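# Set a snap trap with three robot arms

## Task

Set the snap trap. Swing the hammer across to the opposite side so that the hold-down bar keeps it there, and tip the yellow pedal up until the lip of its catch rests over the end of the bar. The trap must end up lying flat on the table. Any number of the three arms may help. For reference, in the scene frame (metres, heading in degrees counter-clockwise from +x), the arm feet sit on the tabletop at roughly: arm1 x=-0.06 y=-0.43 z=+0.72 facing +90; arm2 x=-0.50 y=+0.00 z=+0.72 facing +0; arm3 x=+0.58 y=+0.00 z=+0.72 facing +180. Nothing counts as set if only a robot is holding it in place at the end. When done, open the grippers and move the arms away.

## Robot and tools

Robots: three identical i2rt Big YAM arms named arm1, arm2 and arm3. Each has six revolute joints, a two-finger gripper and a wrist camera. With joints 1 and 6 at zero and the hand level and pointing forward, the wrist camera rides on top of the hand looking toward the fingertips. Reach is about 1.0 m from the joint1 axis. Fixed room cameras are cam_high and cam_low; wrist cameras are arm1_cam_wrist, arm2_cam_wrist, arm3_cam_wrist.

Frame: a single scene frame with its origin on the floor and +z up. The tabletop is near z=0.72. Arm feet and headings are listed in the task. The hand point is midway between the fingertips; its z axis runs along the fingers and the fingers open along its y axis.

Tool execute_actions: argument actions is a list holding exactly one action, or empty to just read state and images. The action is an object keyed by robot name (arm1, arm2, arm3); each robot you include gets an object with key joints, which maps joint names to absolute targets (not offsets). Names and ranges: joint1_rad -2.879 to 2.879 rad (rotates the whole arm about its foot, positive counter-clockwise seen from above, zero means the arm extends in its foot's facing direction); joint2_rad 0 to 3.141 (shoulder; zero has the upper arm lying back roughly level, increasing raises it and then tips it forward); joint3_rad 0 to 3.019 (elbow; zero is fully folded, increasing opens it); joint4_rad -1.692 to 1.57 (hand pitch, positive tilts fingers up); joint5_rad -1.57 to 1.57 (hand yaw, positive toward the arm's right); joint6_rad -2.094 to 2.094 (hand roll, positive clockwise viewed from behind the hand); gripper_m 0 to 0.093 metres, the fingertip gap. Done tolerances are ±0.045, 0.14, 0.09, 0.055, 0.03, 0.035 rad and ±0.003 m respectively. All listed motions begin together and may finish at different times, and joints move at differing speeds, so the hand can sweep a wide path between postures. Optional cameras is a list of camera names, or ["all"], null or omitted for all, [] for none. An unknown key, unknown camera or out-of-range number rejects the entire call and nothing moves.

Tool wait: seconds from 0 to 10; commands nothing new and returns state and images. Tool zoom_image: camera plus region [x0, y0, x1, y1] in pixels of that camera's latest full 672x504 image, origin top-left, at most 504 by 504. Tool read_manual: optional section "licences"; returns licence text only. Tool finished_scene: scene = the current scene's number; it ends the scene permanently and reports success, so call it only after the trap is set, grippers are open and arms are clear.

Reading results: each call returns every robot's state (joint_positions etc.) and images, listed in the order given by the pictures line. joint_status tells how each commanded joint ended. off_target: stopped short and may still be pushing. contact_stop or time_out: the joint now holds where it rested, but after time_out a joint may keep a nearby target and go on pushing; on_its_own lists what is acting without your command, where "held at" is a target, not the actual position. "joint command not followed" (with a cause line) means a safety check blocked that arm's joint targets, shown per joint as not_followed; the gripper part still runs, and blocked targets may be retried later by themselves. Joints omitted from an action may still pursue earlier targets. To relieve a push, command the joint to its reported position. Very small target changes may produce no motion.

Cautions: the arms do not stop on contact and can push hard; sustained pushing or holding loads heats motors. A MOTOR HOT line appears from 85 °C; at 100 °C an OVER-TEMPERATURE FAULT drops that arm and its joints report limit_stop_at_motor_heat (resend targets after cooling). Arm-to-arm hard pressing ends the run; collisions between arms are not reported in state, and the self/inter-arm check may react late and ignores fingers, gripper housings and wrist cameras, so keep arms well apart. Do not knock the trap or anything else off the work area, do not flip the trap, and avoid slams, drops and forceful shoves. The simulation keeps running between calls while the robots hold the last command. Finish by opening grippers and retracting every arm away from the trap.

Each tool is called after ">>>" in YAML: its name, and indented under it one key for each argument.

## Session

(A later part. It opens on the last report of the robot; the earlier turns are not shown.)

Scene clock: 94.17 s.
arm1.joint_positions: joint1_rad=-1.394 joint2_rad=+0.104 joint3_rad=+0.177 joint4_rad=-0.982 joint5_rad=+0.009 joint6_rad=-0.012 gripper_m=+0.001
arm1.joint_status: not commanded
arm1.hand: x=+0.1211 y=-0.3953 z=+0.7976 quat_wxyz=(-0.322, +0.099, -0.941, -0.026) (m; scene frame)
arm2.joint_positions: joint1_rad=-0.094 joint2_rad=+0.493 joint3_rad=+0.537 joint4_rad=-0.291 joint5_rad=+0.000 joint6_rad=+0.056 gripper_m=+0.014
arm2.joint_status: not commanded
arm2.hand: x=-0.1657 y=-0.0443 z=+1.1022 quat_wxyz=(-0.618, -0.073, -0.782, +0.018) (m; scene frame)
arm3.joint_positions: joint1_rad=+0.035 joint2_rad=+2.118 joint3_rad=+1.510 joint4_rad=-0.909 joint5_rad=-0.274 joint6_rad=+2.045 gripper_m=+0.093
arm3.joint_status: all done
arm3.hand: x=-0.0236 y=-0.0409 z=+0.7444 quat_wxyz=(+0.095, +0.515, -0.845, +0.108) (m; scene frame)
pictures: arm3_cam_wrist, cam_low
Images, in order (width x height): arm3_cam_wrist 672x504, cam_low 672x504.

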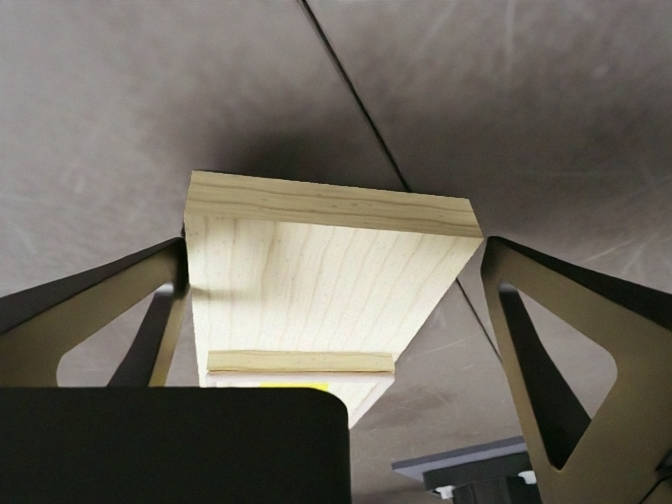

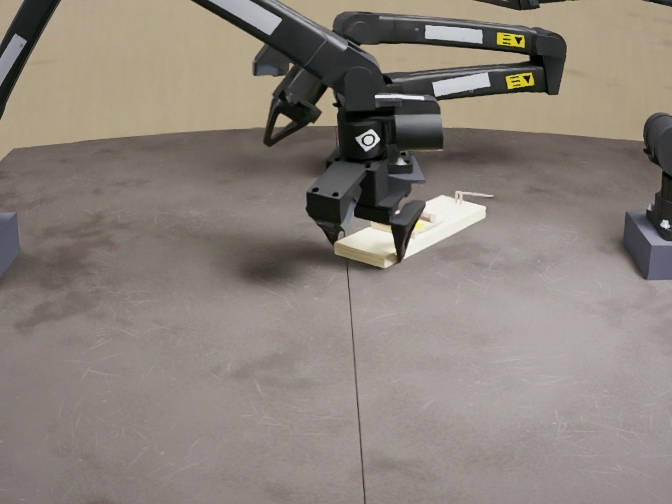

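Straddling at the end; move in.

>>> execute_actions:
  actions:
    - {"arm3":{"joints":{"joint1_rad":0.075,"joint2_rad":2.15,"joint4_rad":-0.85,"joint6_rad":2.09}}}
  cameras: ["arm3_cam_wrist"]

>>> execute_actions:
  actions:
    - {"arm3":{"joints":{"gripper_m":0.06}}}
  cameras: ["arm3_cam_wrist"]

>>> execute_actions:
  actions:
    - {"arm3":{"joints":{"joint1_rad":-0.17,"joint2_rad":2.115,"joint3_rad":1.46,"joint4_rad":-0.93,"joint5_rad":-0.51,"joint6_rad":1.7}}}
  cameras: ["arm3_cam_wrist","cam_high","cam_low"]

Scene clock: 95.20 s.
arm1.joint_positions: joint1_rad=-1.394 joint2_rad=+0.104 joint3_rad=+0.177 joint4_rad=-0.982 joint5_rad=+0.009 joint6_rad=-0.012 gripper_m=+0.001
arm1.joint_status: not commanded
arm1.hand: x=+0.1211 y=-0.3953 z=+0.7976 quat_wxyz=(-0.322, +0.099, -0.941, -0.026) (m; scene frame)
arm2.joint_positions: joint1_rad=-0.094 joint2_rad=+0.493 joint3_rad=+0.537 joint4_rad=-0.291 joint5_rad=+0.000 joint6_rad=+0.056 gripper_m=+0.014
arm2.joint_status: not commanded
arm2.hand: x=-0.1657 y=-0.0443 z=+1.1022 quat_wxyz=(-0.618, -0.073, -0.782, +0.018) (m; scene frame)
arm3.joint_positions: joint1_rad=+0.072 joint2_rad=+2.119 joint3_rad=+1.510 joint4_rad=-0.860 joint5_rad=-0.271 joint6_rad=+2.073 gripper_m=+0.093
arm3.joint_status: all done
joint sent to its limit — the command would take arm3.joint6_rad past its upper limit, so that joint was sent only as far as its limit.
arm3.hand: x=-0.0335 y=-0.0627 z=+0.7451 quat_wxyz=(+0.112, +0.521, -0.841, +0.097) (m; scene frame)
pictures: arm3_cam_wrist
Images, in order (width x height): arm3_cam_wrist 672x504.

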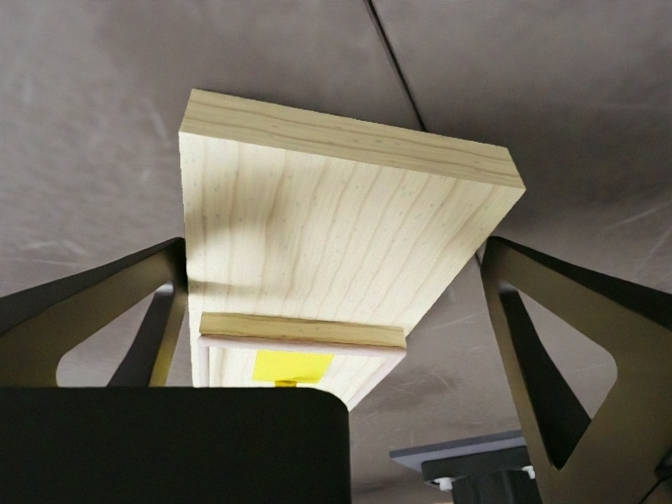

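Scene clock: 95.73 s.
arm1.joint_positions: joint1_rad=-1.394 joint2_rad=+0.104 joint3_rad=+0.177 joint4_rad=-0.982 joint5_rad=+0.009 joint6_rad=-0.012 gripper_m=+0.001
arm1.joint_status: not commanded
arm1.hand: x=+0.1211 y=-0.3953 z=+0.7976 quat_wxyz=(-0.322, +0.099, -0.941, -0.026) (m; scene frame)
arm2.joint_positions: joint1_rad=-0.094 joint2_rad=+0.493 joint3_rad=+0.537 joint4_rad=-0.291 joint5_rad=+0.000 joint6_rad=+0.056 gripper_m=+0.014
arm2.joint_status: not commanded
arm2.hand: x=-0.1657 y=-0.0443 z=+1.1022 quat_wxyz=(-0.618, -0.073, -0.782, +0.018) (m; scene frame)
arm3.joint_positions: joint1_rad=+0.072 joint2_rad=+2.119 joint3_rad=+1.510 joint4_rad=-0.859 joint5_rad=-0.270 joint6_rad=+2.074 gripper_m=+0.083
arm3.joint_status: gripper_m off_target (ended at +0.083, target +0.060)
arm3.hand: x=-0.0337 y=-0.0627 z=+0.7449 quat_wxyz=(+0.112, +0.520, -0.841, +0.097) (m; scene frame)
pictures: arm3_cam_wrist
Images, in order (width x height): arm3_cam_wrist 672x504.

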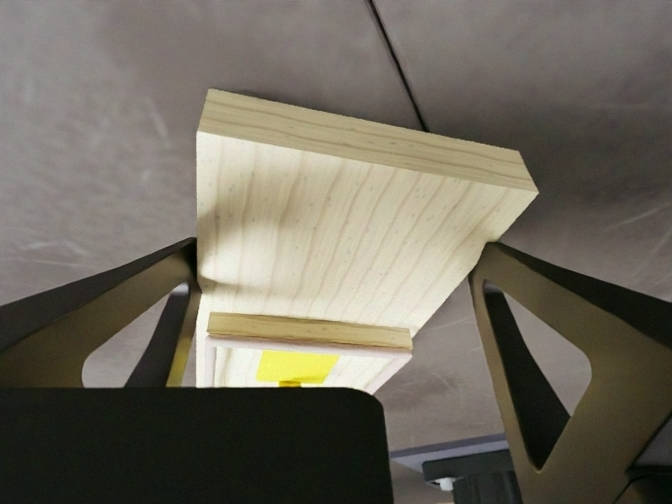

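Scene clock: 97.07 s.
arm1.joint_positions: joint1_rad=-1.394 joint2_rad=+0.104 joint3_rad=+0.177 joint4_rad=-0.982 joint5_rad=+0.009 joint6_rad=-0.012 gripper_m=+0.001
arm1.joint_status: not commanded
arm1.hand: x=+0.1211 y=-0.3953 z=+0.7976 quat_wxyz=(-0.322, +0.099, -0.941, -0.026) (m; scene frame)
arm2.joint_positions: joint1_rad=-0.094 joint2_rad=+0.493 joint3_rad=+0.537 joint4_rad=-0.291 joint5_rad=+0.000 joint6_rad=+0.056 gripper_m=+0.014
arm2.joint_status: not commanded
arm2.hand: x=-0.1657 y=-0.0443 z=+1.1022 quat_wxyz=(-0.618, -0.073, -0.782, +0.018) (m; scene frame)
arm3.joint_positions: joint1_rad=-0.178 joint2_rad=+2.117 joint3_rad=+1.470 joint4_rad=-0.924 joint5_rad=-0.504 joint6_rad=+1.718 gripper_m=+0.082
arm3.joint_status: all done
arm3.hand: x=-0.0049 y=+0.0474 z=+0.7461 quat_wxyz=(+0.184, +0.546, -0.798, +0.175) (m; scene frame)
pictures: arm3_cam_wrist, cam_high, cam_low
Images, in order (width x height): arm3_cam_wrist 672x504, cam_high 672x504, cam_low 672x504.

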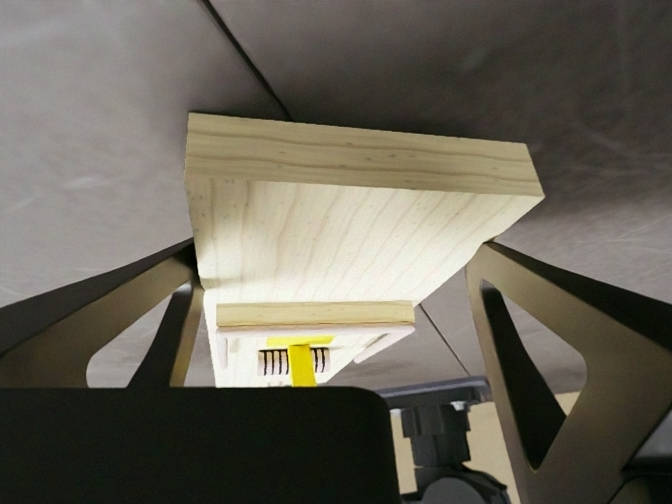

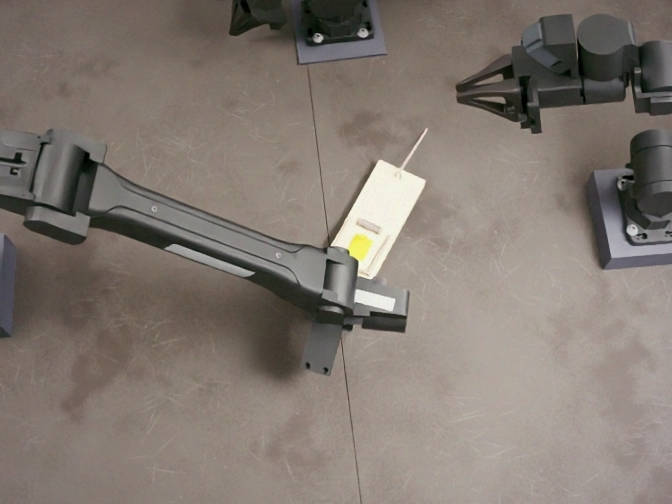

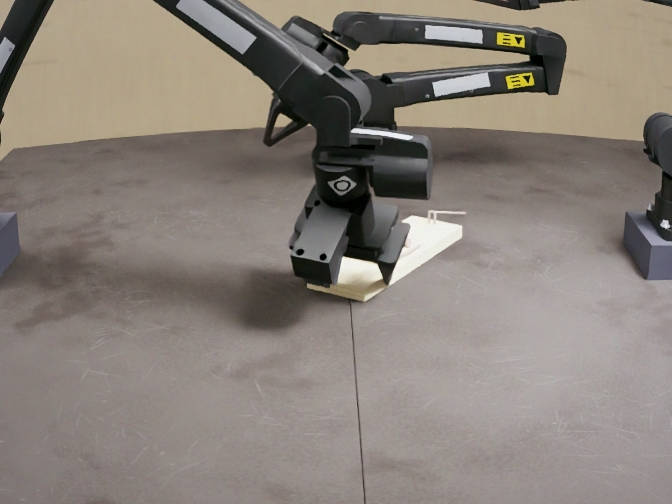

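>>> execute_actions:
  actions:
    - {"arm3":{"joints":{"joint1_rad":-0.125,"joint6_rad":1.5}}}
  cameras: []

>>> execute_actions:
  actions:
    - {"arm3":{"joints":{"gripper_m":0.093}}}
  cameras: []

>>> execute_actions:
  actions:
    - {"arm3":{"joints":{"joint1_rad":-0.155,"joint6_rad":1.72,"joint2_rad":2.16}}}
  cameras: ["arm3_cam_wrist"]

>>> execute_actions:
  actions:
    - {"arm3":{"joints":{"gripper_m":0.06}},"arm2":{"joints":{"joint1_rad":0.035,"joint2_rad":1.57,"joint3_rad":0.71,"joint4_rad":-0.08,"joint6_rad":0.39,"gripper_m":0.02}},"arm1":{"joints":{"joint1_rad":-0.06,"joint2_rad":0.72,"joint3_rad":0.25,"joint4_rad":-0.33}}}

Scene clock: 98.57 s.
arm1.joint_positions: joint1_rad=-1.394 joint2_rad=+0.104 joint3_rad=+0.177 joint4_rad=-0.982 joint5_rad=+0.009 joint6_rad=-0.012 gripper_m=+0.001
arm1.joint_status: not commanded
arm1.hand: x=+0.1211 y=-0.3953 z=+0.7976 quat_wxyz=(-0.322, +0.099, -0.941, -0.026) (m; scene frame)
arm2.joint_positions: joint1_rad=-0.094 joint2_rad=+0.493 joint3_rad=+0.537 joint4_rad=-0.291 joint5_rad=+0.000 joint6_rad=+0.056 gripper_m=+0.014
arm2.joint_status: not commanded
arm2.hand: x=-0.1657 y=-0.0443 z=+1.1022 quat_wxyz=(-0.618, -0.073, -0.782, +0.018) (m; scene frame)
arm3.joint_positions: joint1_rad=-0.140 joint2_rad=+2.114 joint3_rad=+1.470 joint4_rad=-0.926 joint5_rad=-0.511 joint6_rad=+1.532 gripper_m=+0.082
arm3.joint_status: all done
arm3.hand: x=-0.0066 y=+0.0238 z=+0.7489 quat_wxyz=(+0.199, +0.632, -0.731, +0.162) (m; scene frame)
pictures: none
No camera images: the call's "cameras" was empty. Leave "cameras" out to get every camera's image.

Scene clock: 99.30 s.
arm1.joint_positions: joint1_rad=-1.394 joint2_rad=+0.104 joint3_rad=+0.177 joint4_rad=-0.982 joint5_rad=+0.009 joint6_rad=-0.012 gripper_m=+0.001
arm1.joint_status: not commanded
arm1.hand: x=+0.1211 y=-0.3953 z=+0.7976 quat_wxyz=(-0.322, +0.099, -0.941, -0.026) (m; scene frame)
arm2.joint_positions: joint1_rad=-0.094 joint2_rad=+0.493 joint3_rad=+0.537 joint4_rad=-0.291 joint5_rad=+0.000 joint6_rad=+0.056 gripper_m=+0.014
arm2.joint_status: not commanded
arm2.hand: x=-0.1657 y=-0.0443 z=+1.1022 quat_wxyz=(-0.618, -0.073, -0.782, +0.018) (m; scene frame)
arm3.joint_positions: joint1_rad=-0.136 joint2_rad=+2.114 joint3_rad=+1.467 joint4_rad=-0.926 joint5_rad=-0.511 joint6_rad=+1.512 gripper_m=+0.093
arm3.joint_status: all done
arm3.hand: x=-0.0052 y=+0.0212 z=+0.7480 quat_wxyz=(+0.200, +0.640, -0.724, +0.162) (m; scene frame)
pictures: none
No camera images: the call's "cameras" was empty. Leave "cameras" out to get every camera's image.

Scene clock: 100.63 s.
arm1.joint_positions: joint1_rad=-1.394 joint2_rad=+0.104 joint3_rad=+0.177 joint4_rad=-0.982 joint5_rad=+0.009 joint6_rad=-0.012 gripper_m=+0.001
arm1.joint_status: not commanded
arm1.hand: x=+0.1211 y=-0.3953 z=+0.7976 quat_wxyz=(-0.322, +0.099, -0.941, -0.026) (m; scene frame)
arm2.joint_positions: joint1_rad=-0.094 joint2_rad=+0.493 joint3_rad=+0.537 joint4_rad=-0.291 joint5_rad=+0.000 joint6_rad=+0.056 gripper_m=+0.014
arm2.joint_status: not commanded
arm2.hand: x=-0.1657 y=-0.0443 z=+1.1022 quat_wxyz=(-0.618, -0.073, -0.782, +0.018) (m; scene frame)
arm3.joint_positions: joint1_rad=-0.148 joint2_rad=+2.127 joint3_rad=+1.467 joint4_rad=-0.926 joint5_rad=-0.526 joint6_rad=+1.685 gripper_m=+0.093
arm3.joint_status: all done
arm3.hand: x=-0.0031 y=+0.0259 z=+0.7416 quat_wxyz=(+0.187, +0.567, -0.780, +0.188) (m; scene frame)
pictures: arm3_cam_wrist
Images, in order (width x height): arm3_cam_wrist 672x504.

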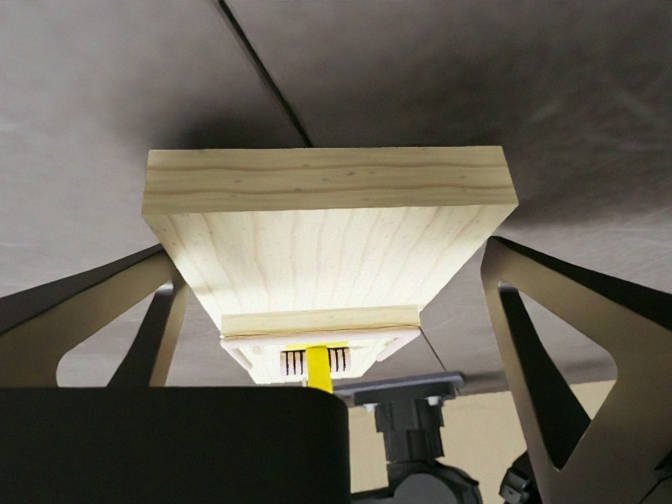

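Scene clock: 102.30 s.
arm1.joint_positions: joint1_rad=-0.066 joint2_rad=+0.716 joint3_rad=+0.194 joint4_rad=-0.356 joint5_rad=+0.010 joint6_rad=-0.012 gripper_m=+0.001
arm1.joint_status: all done
arm1.hand: x=-0.0464 y=-0.1616 z=+0.7777 quat_wxyz=(-0.249, +0.653, -0.677, -0.231) (m; scene frame)
arm2.joint_positions: joint1_rad=+0.032 joint2_rad=+1.573 joint3_rad=+0.692 joint4_rad=-0.091 joint5_rad=+0.000 joint6_rad=+0.373 gripper_m=+0.020
arm2.joint_status: all done
arm2.hand: x=-0.0280 y=+0.0006 z=+0.7889 quat_wxyz=(-0.294, -0.176, -0.938, -0.058) (m; scene frame)
arm3.joint_positions: joint1_rad=-0.148 joint2_rad=+2.127 joint3_rad=+1.467 joint4_rad=-0.924 joint5_rad=-0.523 joint6_rad=+1.691 gripper_m=+0.079
arm3.joint_status: gripper_m off_target (ended at +0.079, target +0.060)
arm3.hand: x=-0.0034 y=+0.0264 z=+0.7413 quat_wxyz=(+0.186, +0.565, -0.782, +0.186) (m; scene frame)
pictures: arm1_cam_wrist, arm2_cam_wrist, arm3_cam_wrist, cam_high, cam_low
Images, in order (width x height): arm1_cam_wrist 672x504, arm2_cam_wrist 672x504, arm3_cam_wrist 672x504, cam_high 672x504, cam_low 672x504.

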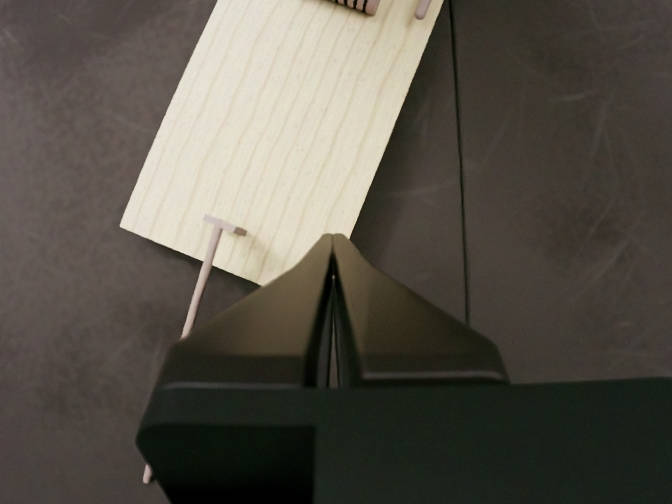

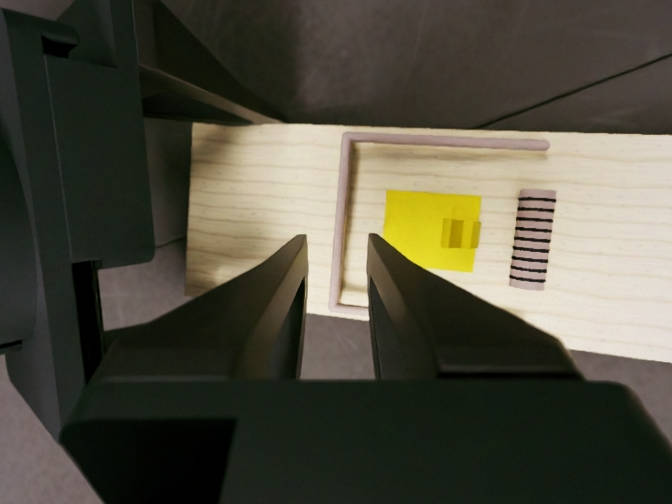

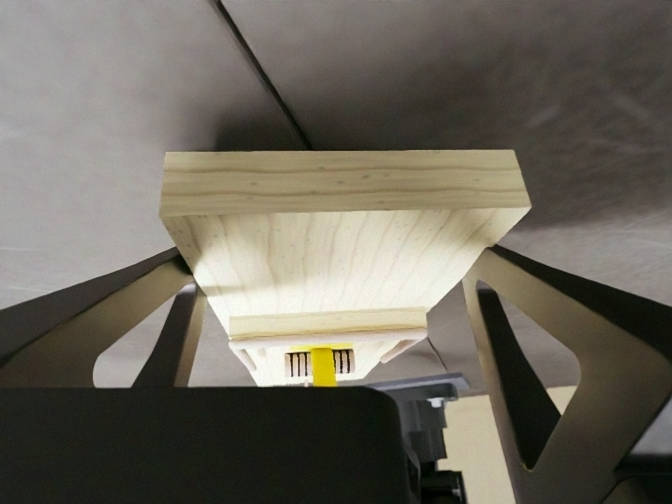

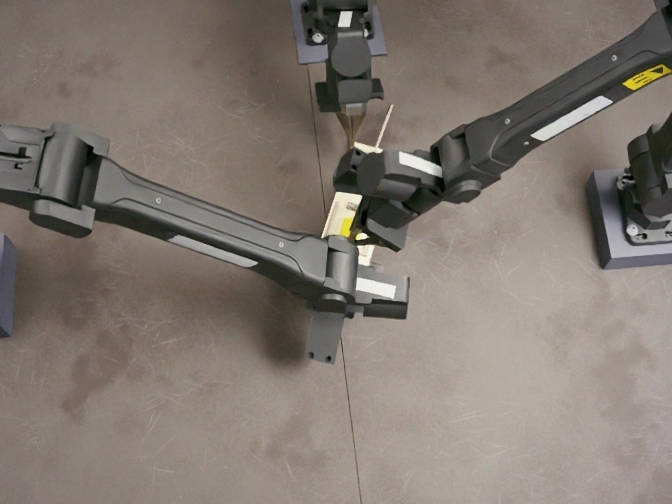

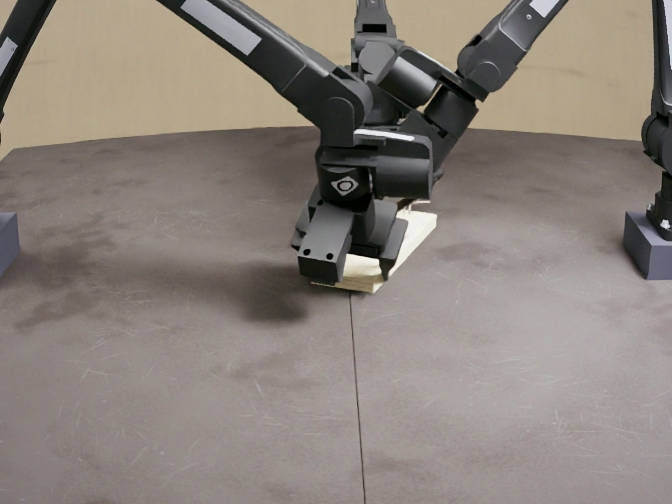

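>>> execute_actions:
  actions:
    - {"arm2":{"joints":{"joint1_rad":0.055,"joint6_rad":0.47}},"arm3":{"joints":{"joint2_rad":2.19}},"arm1":{"joints":{"joint1_rad":-0.03,"joint2_rad":1.04,"joint3_rad":0.17,"joint4_rad":-0.1}}}
  cameras: []

>>> execute_actions:
  actions:
    - {"arm2":{"joints":{"joint2_rad":1.652}}}
  cameras: ["arm2_cam_wrist"]

>>> execute_actions:
  actions:
    - {"arm2":{"joints":{"gripper_m":0}}}
  cameras: []

>>> execute_actions:
  actions:
    - {"arm2":{"joints":{"joint1_rad":0.035,"joint2_rad":1.55}}}
  cameras: []

>>> execute_actions:
  actions:
    - {"arm2":{"joints":{"joint1_rad":-0.03,"joint2_rad":1.44,"joint3_rad":0.74,"joint4_rad":-0.2,"joint6_rad":0.41}}}
  cameras: []

>>> execute_actions:
  actions:
    - {"arm2":{"joints":{"joint1_rad":-0.115,"joint2_rad":1.39,"joint3_rad":0.72,"joint4_rad":-0.26,"joint6_rad":0.32}},"arm3":{"joints":{"joint1_rad":-0.19}}}
  cameras: ["arm2_cam_wrist"]

Scene clock: 103.77 s.
arm1.joint_positions: joint1_rad=-0.038 joint2_rad=+0.968 joint3_rad=+0.193 joint4_rad=-0.082 joint5_rad=+0.010 joint6_rad=-0.012 gripper_m=+0.001
arm1.joint_status: all done
arm1.hand: x=-0.0536 y=-0.1333 z=+0.7548 quat_wxyz=(-0.253, +0.660, -0.665, -0.241) (m; scene frame)
arm2.joint_positions: joint1_rad=+0.046 joint2_rad=+1.573 joint3_rad=+0.692 joint4_rad=-0.091 joint5_rad=+0.000 joint6_rad=+0.452 gripper_m=+0.020
arm2.joint_status: all done
arm2.hand: x=-0.0281 y=+0.0071 z=+0.7889 quat_wxyz=(-0.291, -0.207, -0.931, -0.072) (m; scene frame)
arm3.joint_positions: joint1_rad=-0.148 joint2_rad=+2.127 joint3_rad=+1.467 joint4_rad=-0.924 joint5_rad=-0.523 joint6_rad=+1.691 gripper_m=+0.079
arm3.joint_status: all done
arm3.hand: x=-0.0034 y=+0.0264 z=+0.7413 quat_wxyz=(+0.186, +0.565, -0.782, +0.186) (m; scene frame)
pictures: none
No camera images: the call's "cameras" was empty. Leave "cameras" out to get every camera's image.

Scene clock: 104.60 s.
arm1.joint_positions: joint1_rad=-0.038 joint2_rad=+0.968 joint3_rad=+0.193 joint4_rad=-0.082 joint5_rad=+0.010 joint6_rad=-0.012 gripper_m=+0.001
arm1.joint_status: not commanded
arm1.hand: x=-0.0536 y=-0.1333 z=+0.7548 quat_wxyz=(-0.253, +0.660, -0.665, -0.241) (m; scene frame)
arm2.joint_positions: joint1_rad=+0.046 joint2_rad=+1.650 joint3_rad=+0.695 joint4_rad=-0.087 joint5_rad=+0.003 joint6_rad=+0.453 gripper_m=+0.020
arm2.joint_status: all done
arm2.hand: x=-0.0359 y=+0.0068 z=+0.7560 quat_wxyz=(-0.259, -0.210, -0.941, -0.063) (m; scene frame)
arm3.joint_positions: joint1_rad=-0.148 joint2_rad=+2.127 joint3_rad=+1.467 joint4_rad=-0.924 joint5_rad=-0.523 joint6_rad=+1.691 gripper_m=+0.079
arm3.joint_status: not commanded
arm3.hand: x=-0.0034 y=+0.0264 z=+0.7413 quat_wxyz=(+0.186, +0.565, -0.782, +0.186) (m; scene frame)
pictures: arm2_cam_wrist
Images, in order (width x height): arm2_cam_wrist 672x504.

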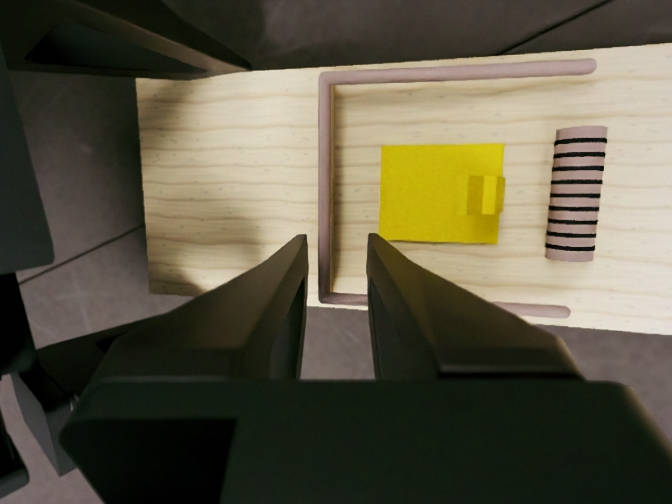

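Scene clock: 105.07 s.
arm1.joint_positions: joint1_rad=-0.038 joint2_rad=+0.968 joint3_rad=+0.193 joint4_rad=-0.082 joint5_rad=+0.010 joint6_rad=-0.012 gripper_m=+0.001
arm1.joint_status: not commanded
arm1.hand: x=-0.0536 y=-0.1333 z=+0.7548 quat_wxyz=(-0.253, +0.660, -0.665, -0.241) (m; scene frame)
arm2.joint_positions: joint1_rad=+0.053 joint2_rad=+1.650 joint3_rad=+0.695 joint4_rad=-0.085 joint5_rad=-0.004 joint6_rad=+0.456 gripper_m=+0.002
arm2.joint_status: all done
arm2.hand: x=-0.0351 y=+0.0108 z=+0.7566 quat_wxyz=(-0.259, -0.207, -0.941, -0.068) (m; scene frame)
arm3.joint_positions: joint1_rad=-0.148 joint2_rad=+2.127 joint3_rad=+1.467 joint4_rad=-0.924 joint5_rad=-0.523 joint6_rad=+1.691 gripper_m=+0.079
arm3.joint_status: not commanded
arm3.hand: x=-0.0034 y=+0.0264 z=+0.7413 quat_wxyz=(+0.186, +0.565, -0.782, +0.186) (m; scene frame)
pictures: none
No camera images: the call's "cameras" was empty. Leave "cameras" out to get every camera's image.

Scene clock: 105.83 s.
arm1.joint_positions: joint1_rad=-0.038 joint2_rad=+0.968 joint3_rad=+0.193 joint4_rad=-0.081 joint5_rad=+0.010 joint6_rad=-0.012 gripper_m=+0.001
arm1.joint_status: not commanded
arm1.hand: x=-0.0536 y=-0.1332 z=+0.7548 quat_wxyz=(-0.253, +0.660, -0.665, -0.242) (m; scene frame)
arm2.joint_positions: joint1_rad=+0.048 joint2_rad=+1.600 joint3_rad=+0.683 joint4_rad=-0.085 joint5_rad=-0.004 joint6_rad=+0.458 gripper_m=+0.002
arm2.joint_status: all done
arm2.hand: x=-0.0346 y=+0.0086 z=+0.7743 quat_wxyz=(-0.276, -0.209, -0.935, -0.072) (m; scene frame)
arm3.joint_positions: joint1_rad=-0.148 joint2_rad=+2.127 joint3_rad=+1.467 joint4_rad=-0.924 joint5_rad=-0.522 joint6_rad=+1.691 gripper_m=+0.079
arm3.joint_status: not commanded
arm3.hand: x=-0.0034 y=+0.0266 z=+0.7412 quat_wxyz=(+0.186, +0.565, -0.782, +0.186) (m; scene frame)
pictures: none
No camera images: the call's "cameras" was empty. Leave "cameras" out to get every camera's image.

Scene clock: 106.63 s.
arm1.joint_positions: joint1_rad=-0.038 joint2_rad=+0.968 joint3_rad=+0.193 joint4_rad=-0.081 joint5_rad=+0.010 joint6_rad=-0.012 gripper_m=+0.001
arm1.joint_status: not commanded
arm1.hand: x=-0.0536 y=-0.1332 z=+0.7548 quat_wxyz=(-0.253, +0.660, -0.665, -0.242) (m; scene frame)
arm2.joint_positions: joint1_rad=-0.005 joint2_rad=+1.481 joint3_rad=+0.685 joint4_rad=-0.199 joint5_rad=-0.017 joint6_rad=+0.430 gripper_m=+0.002
arm2.joint_status: all done
arm2.hand: x=-0.0441 y=-0.0138 z=+0.8119 quat_wxyz=(-0.281, -0.219, -0.932, -0.067) (m; scene frame)
arm3.joint_positions: joint1_rad=-0.148 joint2_rad=+2.127 joint3_rad=+1.467 joint4_rad=-0.924 joint5_rad=-0.522 joint6_rad=+1.691 gripper_m=+0.079
arm3.joint_status: not commanded
arm3.hand: x=-0.0034 y=+0.0266 z=+0.7412 quat_wxyz=(+0.186, +0.565, -0.782, +0.186) (m; scene frame)
pictures: none
No camera images: the call's "cameras" was empty. Leave "cameras" out to get every camera's image.

Scene clock: 107.60 s.
arm1.joint_positions: joint1_rad=-0.038 joint2_rad=+0.971 joint3_rad=+0.193 joint4_rad=-0.078 joint5_rad=+0.010 joint6_rad=-0.012 gripper_m=+0.001
arm1.joint_status: not commanded
arm1.hand: x=-0.0536 y=-0.1328 z=+0.7546 quat_wxyz=(-0.253, +0.660, -0.665, -0.242) (m; scene frame)
arm2.joint_positions: joint1_rad=-0.121 joint2_rad=+1.390 joint3_rad=+0.685 joint4_rad=-0.248 joint5_rad=+0.000 joint6_rad=+0.338 gripper_m=+0.001
arm2.joint_status: all done
arm2.hand: x=-0.0519 y=-0.0690 z=+0.8446 quat_wxyz=(-0.307, -0.231, -0.923, -0.032) (m; scene frame)
arm3.joint_positions: joint1_rad=-0.153 joint2_rad=+2.128 joint3_rad=+1.467 joint4_rad=-0.924 joint5_rad=-0.528 joint6_rad=+1.689 gripper_m=+0.079
arm3.joint_status: all done
arm3.hand: x=-0.0035 y=+0.0281 z=+0.7416 quat_wxyz=(+0.189, +0.564, -0.782, +0.188) (m; scene frame)
pictures: arm2_cam_wrist
Images, in order (width x height): arm2_cam_wrist 672x504.

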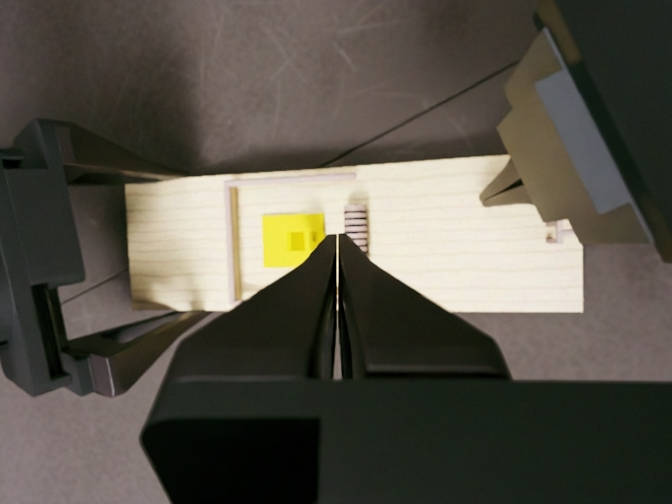

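Slipped; retry with a deeper start and less upward pull.

>>> execute_actions:
  actions:
    - {"arm2":{"joints":{"joint1_rad":0.047,"joint2_rad":1.57,"joint3_rad":0.71,"joint4_rad":-0.065,"joint6_rad":0.47,"gripper_m":0.02}}}
  cameras: []

>>> execute_actions:
  actions:
    - {"arm2":{"joints":{"joint2_rad":1.675}}}
  cameras: ["arm2_cam_wrist"]

>>> execute_actions:
  actions:
    - {"arm2":{"joints":{"gripper_m":0}}}
  cameras: []

>>> execute_actions:
  actions:
    - {"arm2":{"joints":{"joint1_rad":0.035,"joint2_rad":1.55}}}
  cameras: []

>>> execute_actions:
  actions:
    - {"arm2":{"joints":{"joint1_rad":-0.03,"joint2_rad":1.45,"joint3_rad":0.74,"joint4_rad":-0.19,"joint6_rad":0.41}}}
  cameras: []

>>> execute_actions:
  actions:
    - {"arm2":{"joints":{"joint1_rad":-0.1,"joint2_rad":1.42,"joint3_rad":0.7,"joint4_rad":-0.24,"joint6_rad":0.33}}}
  cameras: ["arm2_cam_wrist"]

Scene clock: 109.30 s.
arm1.joint_positions: joint1_rad=-0.038 joint2_rad=+0.971 joint3_rad=+0.193 joint4_rad=-0.078 joint5_rad=+0.010 joint6_rad=-0.012 gripper_m=+0.001
arm1.joint_status: not commanded
arm1.hand: x=-0.0536 y=-0.1328 z=+0.7546 quat_wxyz=(-0.253, +0.660, -0.665, -0.242) (m; scene frame)
arm2.joint_positions: joint1_rad=+0.054 joint2_rad=+1.583 joint3_rad=+0.685 joint4_rad=-0.087 joint5_rad=+0.000 joint6_rad=+0.452 gripper_m=+0.020
arm2.joint_status: all done
arm2.hand: x=-0.0315 y=+0.0106 z=+0.7828 quat_wxyz=(-0.285, -0.204, -0.934, -0.072) (m; scene frame)
arm3.joint_positions: joint1_rad=-0.153 joint2_rad=+2.128 joint3_rad=+1.467 joint4_rad=-0.924 joint5_rad=-0.528 joint6_rad=+1.689 gripper_m=+0.079
arm3.joint_status: not commanded
arm3.hand: x=-0.0035 y=+0.0281 z=+0.7416 quat_wxyz=(+0.189, +0.564, -0.782, +0.188) (m; scene frame)
pictures: none
No camera images: the call's "cameras" was empty. Leave "cameras" out to get every camera's image.

Scene clock: 110.00 s.
arm1.joint_positions: joint1_rad=-0.038 joint2_rad=+0.971 joint3_rad=+0.193 joint4_rad=-0.078 joint5_rad=+0.010 joint6_rad=-0.012 gripper_m=+0.001
arm1.joint_status: not commanded
arm1.hand: x=-0.0536 y=-0.1328 z=+0.7546 quat_wxyz=(-0.253, +0.660, -0.665, -0.242) (m; scene frame)
arm2.joint_positions: joint1_rad=+0.052 joint2_rad=+1.662 joint3_rad=+0.697 joint4_rad=-0.070 joint5_rad=+0.005 joint6_rad=+0.453 gripper_m=+0.020
arm2.joint_status: all done
arm2.hand: x=-0.0329 y=+0.0092 z=+0.7536 quat_wxyz=(-0.262, -0.207, -0.940, -0.064) (m; scene frame)
arm3.joint_positions: joint1_rad=-0.153 joint2_rad=+2.128 joint3_rad=+1.467 joint4_rad=-0.924 joint5_rad=-0.528 joint6_rad=+1.689 gripper_m=+0.079
arm3.joint_status: not commanded
arm3.hand: x=-0.0035 y=+0.0283 z=+0.7416 quat_wxyz=(+0.189, +0.564, -0.782, +0.187) (m; scene frame)
pictures: arm2_cam_wrist
Images, in order (width x height): arm2_cam_wrist 672x504.

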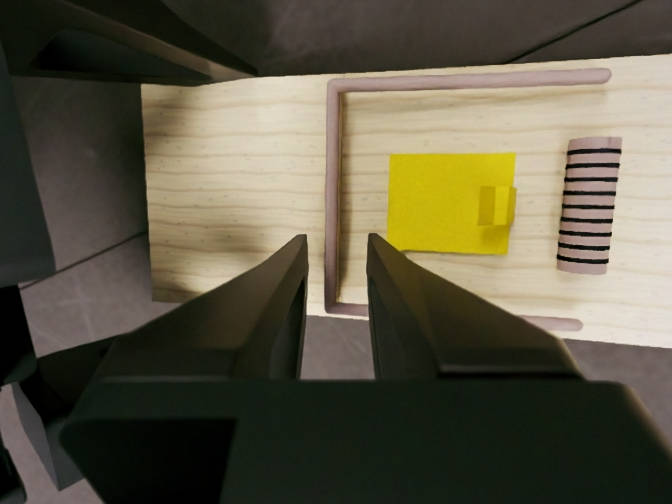

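Scene clock: 110.47 s.
arm1.joint_positions: joint1_rad=-0.038 joint2_rad=+0.971 joint3_rad=+0.193 joint4_rad=-0.078 joint5_rad=+0.010 joint6_rad=-0.012 gripper_m=+0.001
arm1.joint_status: not commanded
arm1.hand: x=-0.0536 y=-0.1328 z=+0.7546 quat_wxyz=(-0.253, +0.660, -0.665, -0.242) (m; scene frame)
arm2.joint_positions: joint1_rad=+0.053 joint2_rad=+1.663 joint3_rad=+0.698 joint4_rad=-0.068 joint5_rad=-0.004 joint6_rad=+0.455 gripper_m=+0.002
arm2.joint_status: all done
arm2.hand: x=-0.0323 y=+0.0109 z=+0.7539 quat_wxyz=(-0.262, -0.207, -0.940, -0.068) (m; scene frame)
arm3.joint_positions: joint1_rad=-0.153 joint2_rad=+2.128 joint3_rad=+1.467 joint4_rad=-0.924 joint5_rad=-0.528 joint6_rad=+1.689 gripper_m=+0.079
arm3.joint_status: not commanded
arm3.hand: x=-0.0035 y=+0.0283 z=+0.7416 quat_wxyz=(+0.189, +0.564, -0.782, +0.187) (m; scene frame)
pictures: none
No camera images: the call's "cameras" was empty. Leave "cameras" out to get every camera's image.

Scene clock: 111.27 s.
arm1.joint_positions: joint1_rad=-0.038 joint2_rad=+0.976 joint3_rad=+0.196 joint4_rad=-0.075 joint5_rad=+0.010 joint6_rad=-0.012 gripper_m=+0.001
arm1.joint_status: not commanded
arm1.hand: x=-0.0536 y=-0.1314 z=+0.7549 quat_wxyz=(-0.253, +0.660, -0.664, -0.242) (m; scene frame)
arm2.joint_positions: joint1_rad=+0.048 joint2_rad=+1.601 joint3_rad=+0.682 joint4_rad=-0.072 joint5_rad=-0.005 joint6_rad=+0.461 gripper_m=+0.002
arm2.joint_status: all done
arm2.hand: x=-0.0324 y=+0.0090 z=+0.7754 quat_wxyz=(-0.282, -0.210, -0.933, -0.074) (m; scene frame)
arm3.joint_positions: joint1_rad=-0.155 joint2_rad=+2.128 joint3_rad=+1.467 joint4_rad=-0.923 joint5_rad=-0.528 joint6_rad=+1.688 gripper_m=+0.079
arm3.joint_status: not commanded
arm3.hand: x=-0.0036 y=+0.0294 z=+0.7416 quat_wxyz=(+0.189, +0.564, -0.782, +0.187) (m; scene frame)
pictures: none
No camera images: the call's "cameras" was empty. Leave "cameras" out to get every camera's image.

Scene clock: 112.10 s.
arm1.joint_positions: joint1_rad=-0.038 joint2_rad=+0.976 joint3_rad=+0.196 joint4_rad=-0.075 joint5_rad=+0.010 joint6_rad=-0.012 gripper_m=+0.001
arm1.joint_status: not commanded
arm1.hand: x=-0.0536 y=-0.1314 z=+0.7549 quat_wxyz=(-0.253, +0.660, -0.664, -0.242) (m; scene frame)
arm2.joint_positions: joint1_rad=-0.004 joint2_rad=+1.492 joint3_rad=+0.684 joint4_rad=-0.183 joint5_rad=-0.019 joint6_rad=+0.433 gripper_m=+0.002
arm2.joint_status: all done
arm2.hand: x=-0.0420 y=-0.0129 z=+0.8093 quat_wxyz=(-0.283, -0.219, -0.931, -0.069) (m; scene frame)
arm3.joint_positions: joint1_rad=-0.155 joint2_rad=+2.128 joint3_rad=+1.467 joint4_rad=-0.923 joint5_rad=-0.528 joint6_rad=+1.688 gripper_m=+0.079
arm3.joint_status: not commanded
arm3.hand: x=-0.0036 y=+0.0294 z=+0.7416 quat_wxyz=(+0.189, +0.564, -0.782, +0.187) (m; scene frame)
pictures: none
No camera images: the call's "cameras" was empty. Leave "cameras" out to get every camera's image.

Scene clock: 113.87 s.
arm1.joint_positions: joint1_rad=-0.038 joint2_rad=+0.976 joint3_rad=+0.196 joint4_rad=-0.075 joint5_rad=+0.010 joint6_rad=-0.012 gripper_m=+0.001
arm1.joint_status: not commanded
arm1.hand: x=-0.0536 y=-0.1314 z=+0.7549 quat_wxyz=(-0.253, +0.660, -0.664, -0.242) (m; scene frame)
arm2.joint_positions: joint1_rad=-0.047 joint2_rad=+1.453 joint3_rad=+0.684 joint4_rad=-0.230 joint5_rad=-0.035 joint6_rad=+0.360 gripper_m=+0.002
arm2.joint_status: joint1_rad time_out (moved -0.043 of -0.096); the others done
arm2.on_its_own: joint1_rad reads -0.047 and still pushes toward -0.100 since a time_out
arm2.hand: x=-0.0489 y=-0.0297 z=+0.8198 quat_wxyz=(-0.281, -0.204, -0.936, -0.060) (m; scene frame)
arm3.joint_positions: joint1_rad=-0.155 joint2_rad=+2.128 joint3_rad=+1.467 joint4_rad=-0.923 joint5_rad=-0.528 joint6_rad=+1.688 gripper_m=+0.079
arm3.joint_status: not commanded
arm3.hand: x=-0.0036 y=+0.0294 z=+0.7416 quat_wxyz=(+0.189, +0.564, -0.782, +0.187) (m; scene frame)
pictures: arm2_cam_wrist
Images, in order (width x height): arm2_cam_wrist 672x504.

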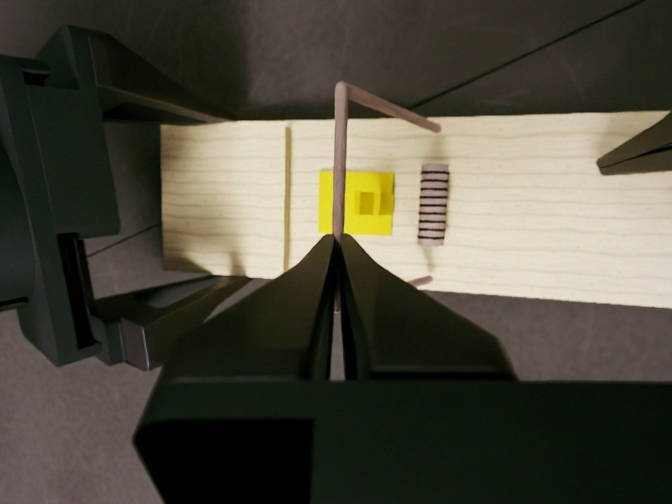

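>>> execute_actions:
  actions:
    - {"arm2":{"joints":{"joint1_rad":-0.15,"joint2_rad":1.415,"joint4_rad":-0.26,"joint6_rad":0.29}},"arm3":{"joints":{"joint1_rad":-0.22}}}
  cameras: []

Scene clock: 115.83 s.
arm1.joint_positions: joint1_rad=-0.038 joint2_rad=+0.976 joint3_rad=+0.196 joint4_rad=-0.075 joint5_rad=+0.010 joint6_rad=-0.012 gripper_m=+0.001
arm1.joint_status: not commanded
arm1.hand: x=-0.0536 y=-0.1314 z=+0.7549 quat_wxyz=(-0.253, +0.660, -0.664, -0.242) (m; scene frame)
arm2.joint_positions: joint1_rad=-0.079 joint2_rad=+1.436 joint3_rad=+0.684 joint4_rad=-0.254 joint5_rad=-0.049 joint6_rad=+0.324 gripper_m=+0.002
arm2.joint_status: joint1_rad time_out (moved -0.032 of -0.103); the others done
arm2.on_its_own: joint1_rad reads -0.079 and still pushes toward -0.150 since a time_out
arm2.hand: x=-0.0535 y=-0.0414 z=+0.8238 quat_wxyz=(-0.279, -0.200, -0.938, -0.057) (m; scene frame)
arm3.joint_positions: joint1_rad=-0.158 joint2_rad=+2.129 joint3_rad=+1.467 joint4_rad=-0.923 joint5_rad=-0.537 joint6_rad=+1.686 gripper_m=+0.079
arm3.joint_status: joint1_rad time_out (moved -0.003 of -0.065)
arm3.on_its_own: joint1_rad reads -0.158 and still pushes toward -0.220 since a time_out
arm3.hand: x=-0.0035 y=+0.0302 z=+0.7416 quat_wxyz=(+0.192, +0.562, -0.782, +0.190) (m; scene frame)
pictures: none
No camera images: the call's "cameras" was empty. Leave "cameras" out to get every camera's image.

>>> execute_actions:
  actions:
    - {"arm2":{"joints":{"gripper_m":0.012,"joint2_rad":1.425}},"arm1":{"joints":{"joint2_rad":0.45,"joint4_rad":-0.6}}}
  cameras: []

>>> execute_actions:
  actions:
    - {"arm2":{"joints":{"joint1_rad":-0.2,"joint2_rad":1.41,"joint3_rad":0.68,"joint6_rad":0.25}},"arm1":{"joints":{"joint1_rad":-0.6}}}
  cameras: ["arm2_cam_wrist"]

Scene clock: 117.23 s.
arm1.joint_positions: joint1_rad=-0.038 joint2_rad=+0.454 joint3_rad=+0.176 joint4_rad=-0.582 joint5_rad=+0.010 joint6_rad=-0.012 gripper_m=+0.001
arm1.joint_status: all done
arm1.hand: x=-0.0543 y=-0.1909 z=+0.7938 quat_wxyz=(-0.252, +0.661, -0.665, -0.241) (m; scene frame)
arm2.joint_positions: joint1_rad=-0.083 joint2_rad=+1.436 joint3_rad=+0.684 joint4_rad=-0.254 joint5_rad=-0.045 joint6_rad=+0.310 gripper_m=+0.012
arm2.joint_status: all done
arm2.on_its_own: joint1_rad reads -0.083 and still pushes toward -0.150 since a time_out
arm2.hand: x=-0.0537 y=-0.0437 z=+0.8238 quat_wxyz=(-0.280, -0.196, -0.938, -0.053) (m; scene frame)
arm3.joint_positions: joint1_rad=-0.159 joint2_rad=+2.129 joint3_rad=+1.467 joint4_rad=-0.923 joint5_rad=-0.540 joint6_rad=+1.686 gripper_m=+0.079
arm3.joint_status: not commanded
arm3.on_its_own: joint1_rad reads -0.159 and still pushes toward -0.220 since a time_out
arm3.hand: x=-0.0036 y=+0.0300 z=+0.7419 quat_wxyz=(+0.193, +0.562, -0.781, +0.191) (m; scene frame)
pictures: none
No camera images: the call's "cameras" was empty. Leave "cameras" out to get every camera's image.

Scene clock: 118.90 s.
arm1.joint_positions: joint1_rad=-0.594 joint2_rad=+0.454 joint3_rad=+0.176 joint4_rad=-0.582 joint5_rad=+0.010 joint6_rad=-0.012 gripper_m=+0.001
arm1.joint_status: all done
arm1.hand: x=+0.0711 y=-0.2299 z=+0.7935 quat_wxyz=(-0.308, +0.453, -0.821, -0.162) (m; scene frame)
arm2.joint_positions: joint1_rad=-0.131 joint2_rad=+1.416 joint3_rad=+0.671 joint4_rad=-0.255 joint5_rad=-0.050 joint6_rad=+0.271 gripper_m=+0.012
arm2.joint_status: joint1_rad time_out (moved -0.048 of -0.117); the others done
arm2.on_its_own: joint1_rad reads -0.131 and still pushes toward -0.200 since a time_out
arm2.hand: x=-0.0612 y=-0.0634 z=+0.8262 quat_wxyz=(-0.284, -0.199, -0.937, -0.043) (m; scene frame)
arm3.joint_positions: joint1_rad=-0.159 joint2_rad=+2.129 joint3_rad=+1.467 joint4_rad=-0.923 joint5_rad=-0.542 joint6_rad=+1.684 gripper_m=+0.079
arm3.joint_status: not commanded
arm3.on_its_own: joint1_rad reads -0.159 and still pushes toward -0.220 since a time_out
arm3.hand: x=-0.0036 y=+0.0297 z=+0.7419 quat_wxyz=(+0.194, +0.563, -0.781, +0.191) (m; scene frame)
pictures: arm2_cam_wrist
Images, in order (width x height): arm2_cam_wrist 672x504.

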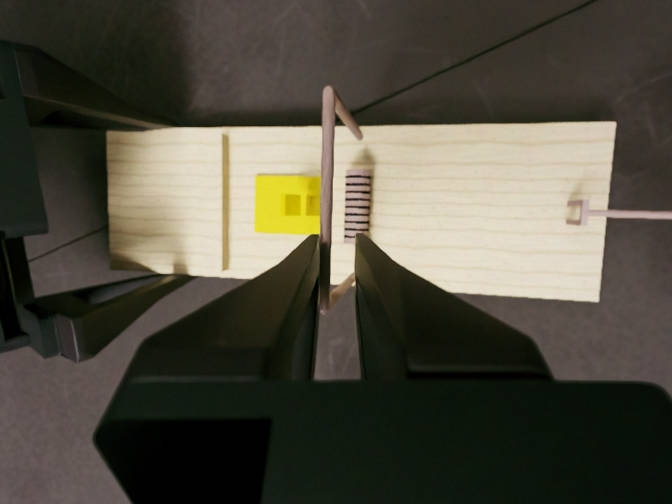

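>>> execute_actions:
  actions:
    - {"arm2":{"joints":{"joint1_rad":-0.235,"joint2_rad":1.48,"joint3_rad":0.65,"joint6_rad":0.23}}}
  cameras: []

Scene clock: 120.97 s.
arm1.joint_positions: joint1_rad=-0.594 joint2_rad=+0.454 joint3_rad=+0.176 joint4_rad=-0.582 joint5_rad=+0.010 joint6_rad=-0.012 gripper_m=+0.001
arm1.joint_status: not commanded
arm1.hand: x=+0.0711 y=-0.2299 z=+0.7935 quat_wxyz=(-0.308, +0.453, -0.821, -0.162) (m; scene frame)
arm2.joint_positions: joint1_rad=-0.177 joint2_rad=+1.436 joint3_rad=+0.666 joint4_rad=-0.254 joint5_rad=-0.045 joint6_rad=+0.250 gripper_m=+0.012
arm2.joint_status: joint1_rad time_out (moved -0.046 of -0.104); the others done
arm2.on_its_own: joint1_rad reads -0.177 and still pushes toward -0.235 since a time_out
arm2.hand: x=-0.0683 y=-0.0833 z=+0.8156 quat_wxyz=(-0.273, -0.213, -0.938, -0.031) (m; scene frame)
arm3.joint_positions: joint1_rad=-0.159 joint2_rad=+2.130 joint3_rad=+1.467 joint4_rad=-0.923 joint5_rad=-0.542 joint6_rad=+1.684 gripper_m=+0.079
arm3.joint_status: not commanded
arm3.on_its_own: joint1_rad reads -0.159 and still pushes toward -0.220 since a time_out
arm3.hand: x=-0.0035 y=+0.0297 z=+0.7417 quat_wxyz=(+0.194, +0.563, -0.781, +0.191) (m; scene frame)
pictures: none
No camera images: the call's "cameras" was empty. Leave "cameras" out to get every camera's image.

>>> execute_actions:
  actions:
    - {"arm2":{"joints":{"joint2_rad":1.46,"joint3_rad":0.57,"joint4_rad":-0.07}}}
  cameras: []

>>> execute_actions:
  actions:
    - {"arm2":{"joints":{"joint2_rad":1.47,"joint3_rad":0.5,"joint4_rad":0.11}}}
  cameras: ["arm2_cam_wrist"]

Scene clock: 122.03 s.
arm1.joint_positions: joint1_rad=-0.594 joint2_rad=+0.454 joint3_rad=+0.176 joint4_rad=-0.582 joint5_rad=+0.010 joint6_rad=-0.012 gripper_m=+0.001
arm1.joint_status: not commanded
arm1.hand: x=+0.0711 y=-0.2299 z=+0.7935 quat_wxyz=(-0.308, +0.453, -0.821, -0.162) (m; scene frame)
arm2.joint_positions: joint1_rad=-0.177 joint2_rad=+1.430 joint3_rad=+0.589 joint4_rad=-0.073 joint5_rad=-0.043 joint6_rad=+0.250 gripper_m=+0.012
arm2.joint_status: all done
arm2.on_its_own: joint1_rad reads -0.177 and still pushes toward -0.235 since a time_out
arm2.hand: x=-0.0676 y=-0.0839 z=+0.8125 quat_wxyz=(-0.326, -0.208, -0.922, -0.031) (m; scene frame)
arm3.joint_positions: joint1_rad=-0.159 joint2_rad=+2.130 joint3_rad=+1.467 joint4_rad=-0.923 joint5_rad=-0.542 joint6_rad=+1.684 gripper_m=+0.079
arm3.joint_status: not commanded
arm3.on_its_own: joint1_rad reads -0.159 and still pushes toward -0.220 since a time_out
arm3.hand: x=-0.0035 y=+0.0297 z=+0.7417 quat_wxyz=(+0.194, +0.563, -0.781, +0.191) (m; scene frame)
pictures: none
No camera images: the call's "cameras" was empty. Leave "cameras" out to get every camera's image.

Scene clock: 122.90 s.
arm1.joint_positions: joint1_rad=-0.594 joint2_rad=+0.454 joint3_rad=+0.176 joint4_rad=-0.582 joint5_rad=+0.010 joint6_rad=-0.012 gripper_m=+0.001
arm1.joint_status: not commanded
arm1.hand: x=+0.0711 y=-0.2299 z=+0.7935 quat_wxyz=(-0.308, +0.453, -0.821, -0.162) (m; scene frame)
arm2.joint_positions: joint1_rad=-0.177 joint2_rad=+1.433 joint3_rad=+0.519 joint4_rad=+0.110 joint5_rad=-0.041 joint6_rad=+0.250 gripper_m=+0.012
arm2.joint_status: all done
arm2.on_its_own: joint1_rad reads -0.177 and still pushes toward -0.235 since a time_out
arm2.hand: x=-0.0675 y=-0.0843 z=+0.8125 quat_wxyz=(-0.378, -0.203, -0.903, -0.030) (m; scene frame)
arm3.joint_positions: joint1_rad=-0.159 joint2_rad=+2.130 joint3_rad=+1.467 joint4_rad=-0.923 joint5_rad=-0.542 joint6_rad=+1.684 gripper_m=+0.079
arm3.joint_status: not commanded
arm3.on_its_own: joint1_rad reads -0.159 and still pushes toward -0.220 since a time_out
arm3.hand: x=-0.0035 y=+0.0297 z=+0.7417 quat_wxyz=(+0.194, +0.563, -0.781, +0.191) (m; scene frame)
pictures: arm2_cam_wrist
Images, in order (width x height): arm2_cam_wrist 672x504.

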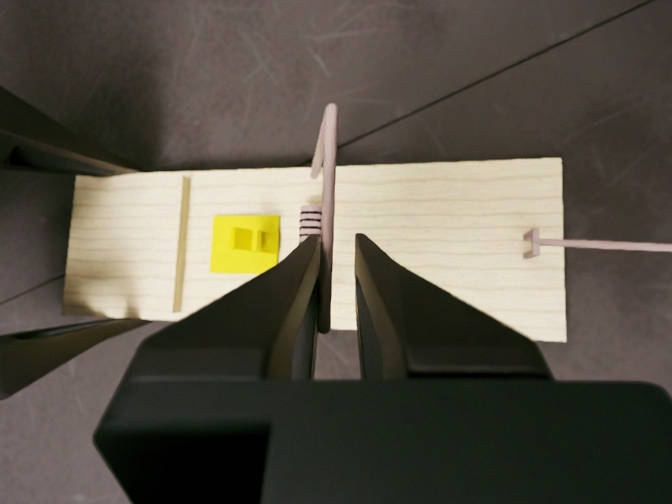

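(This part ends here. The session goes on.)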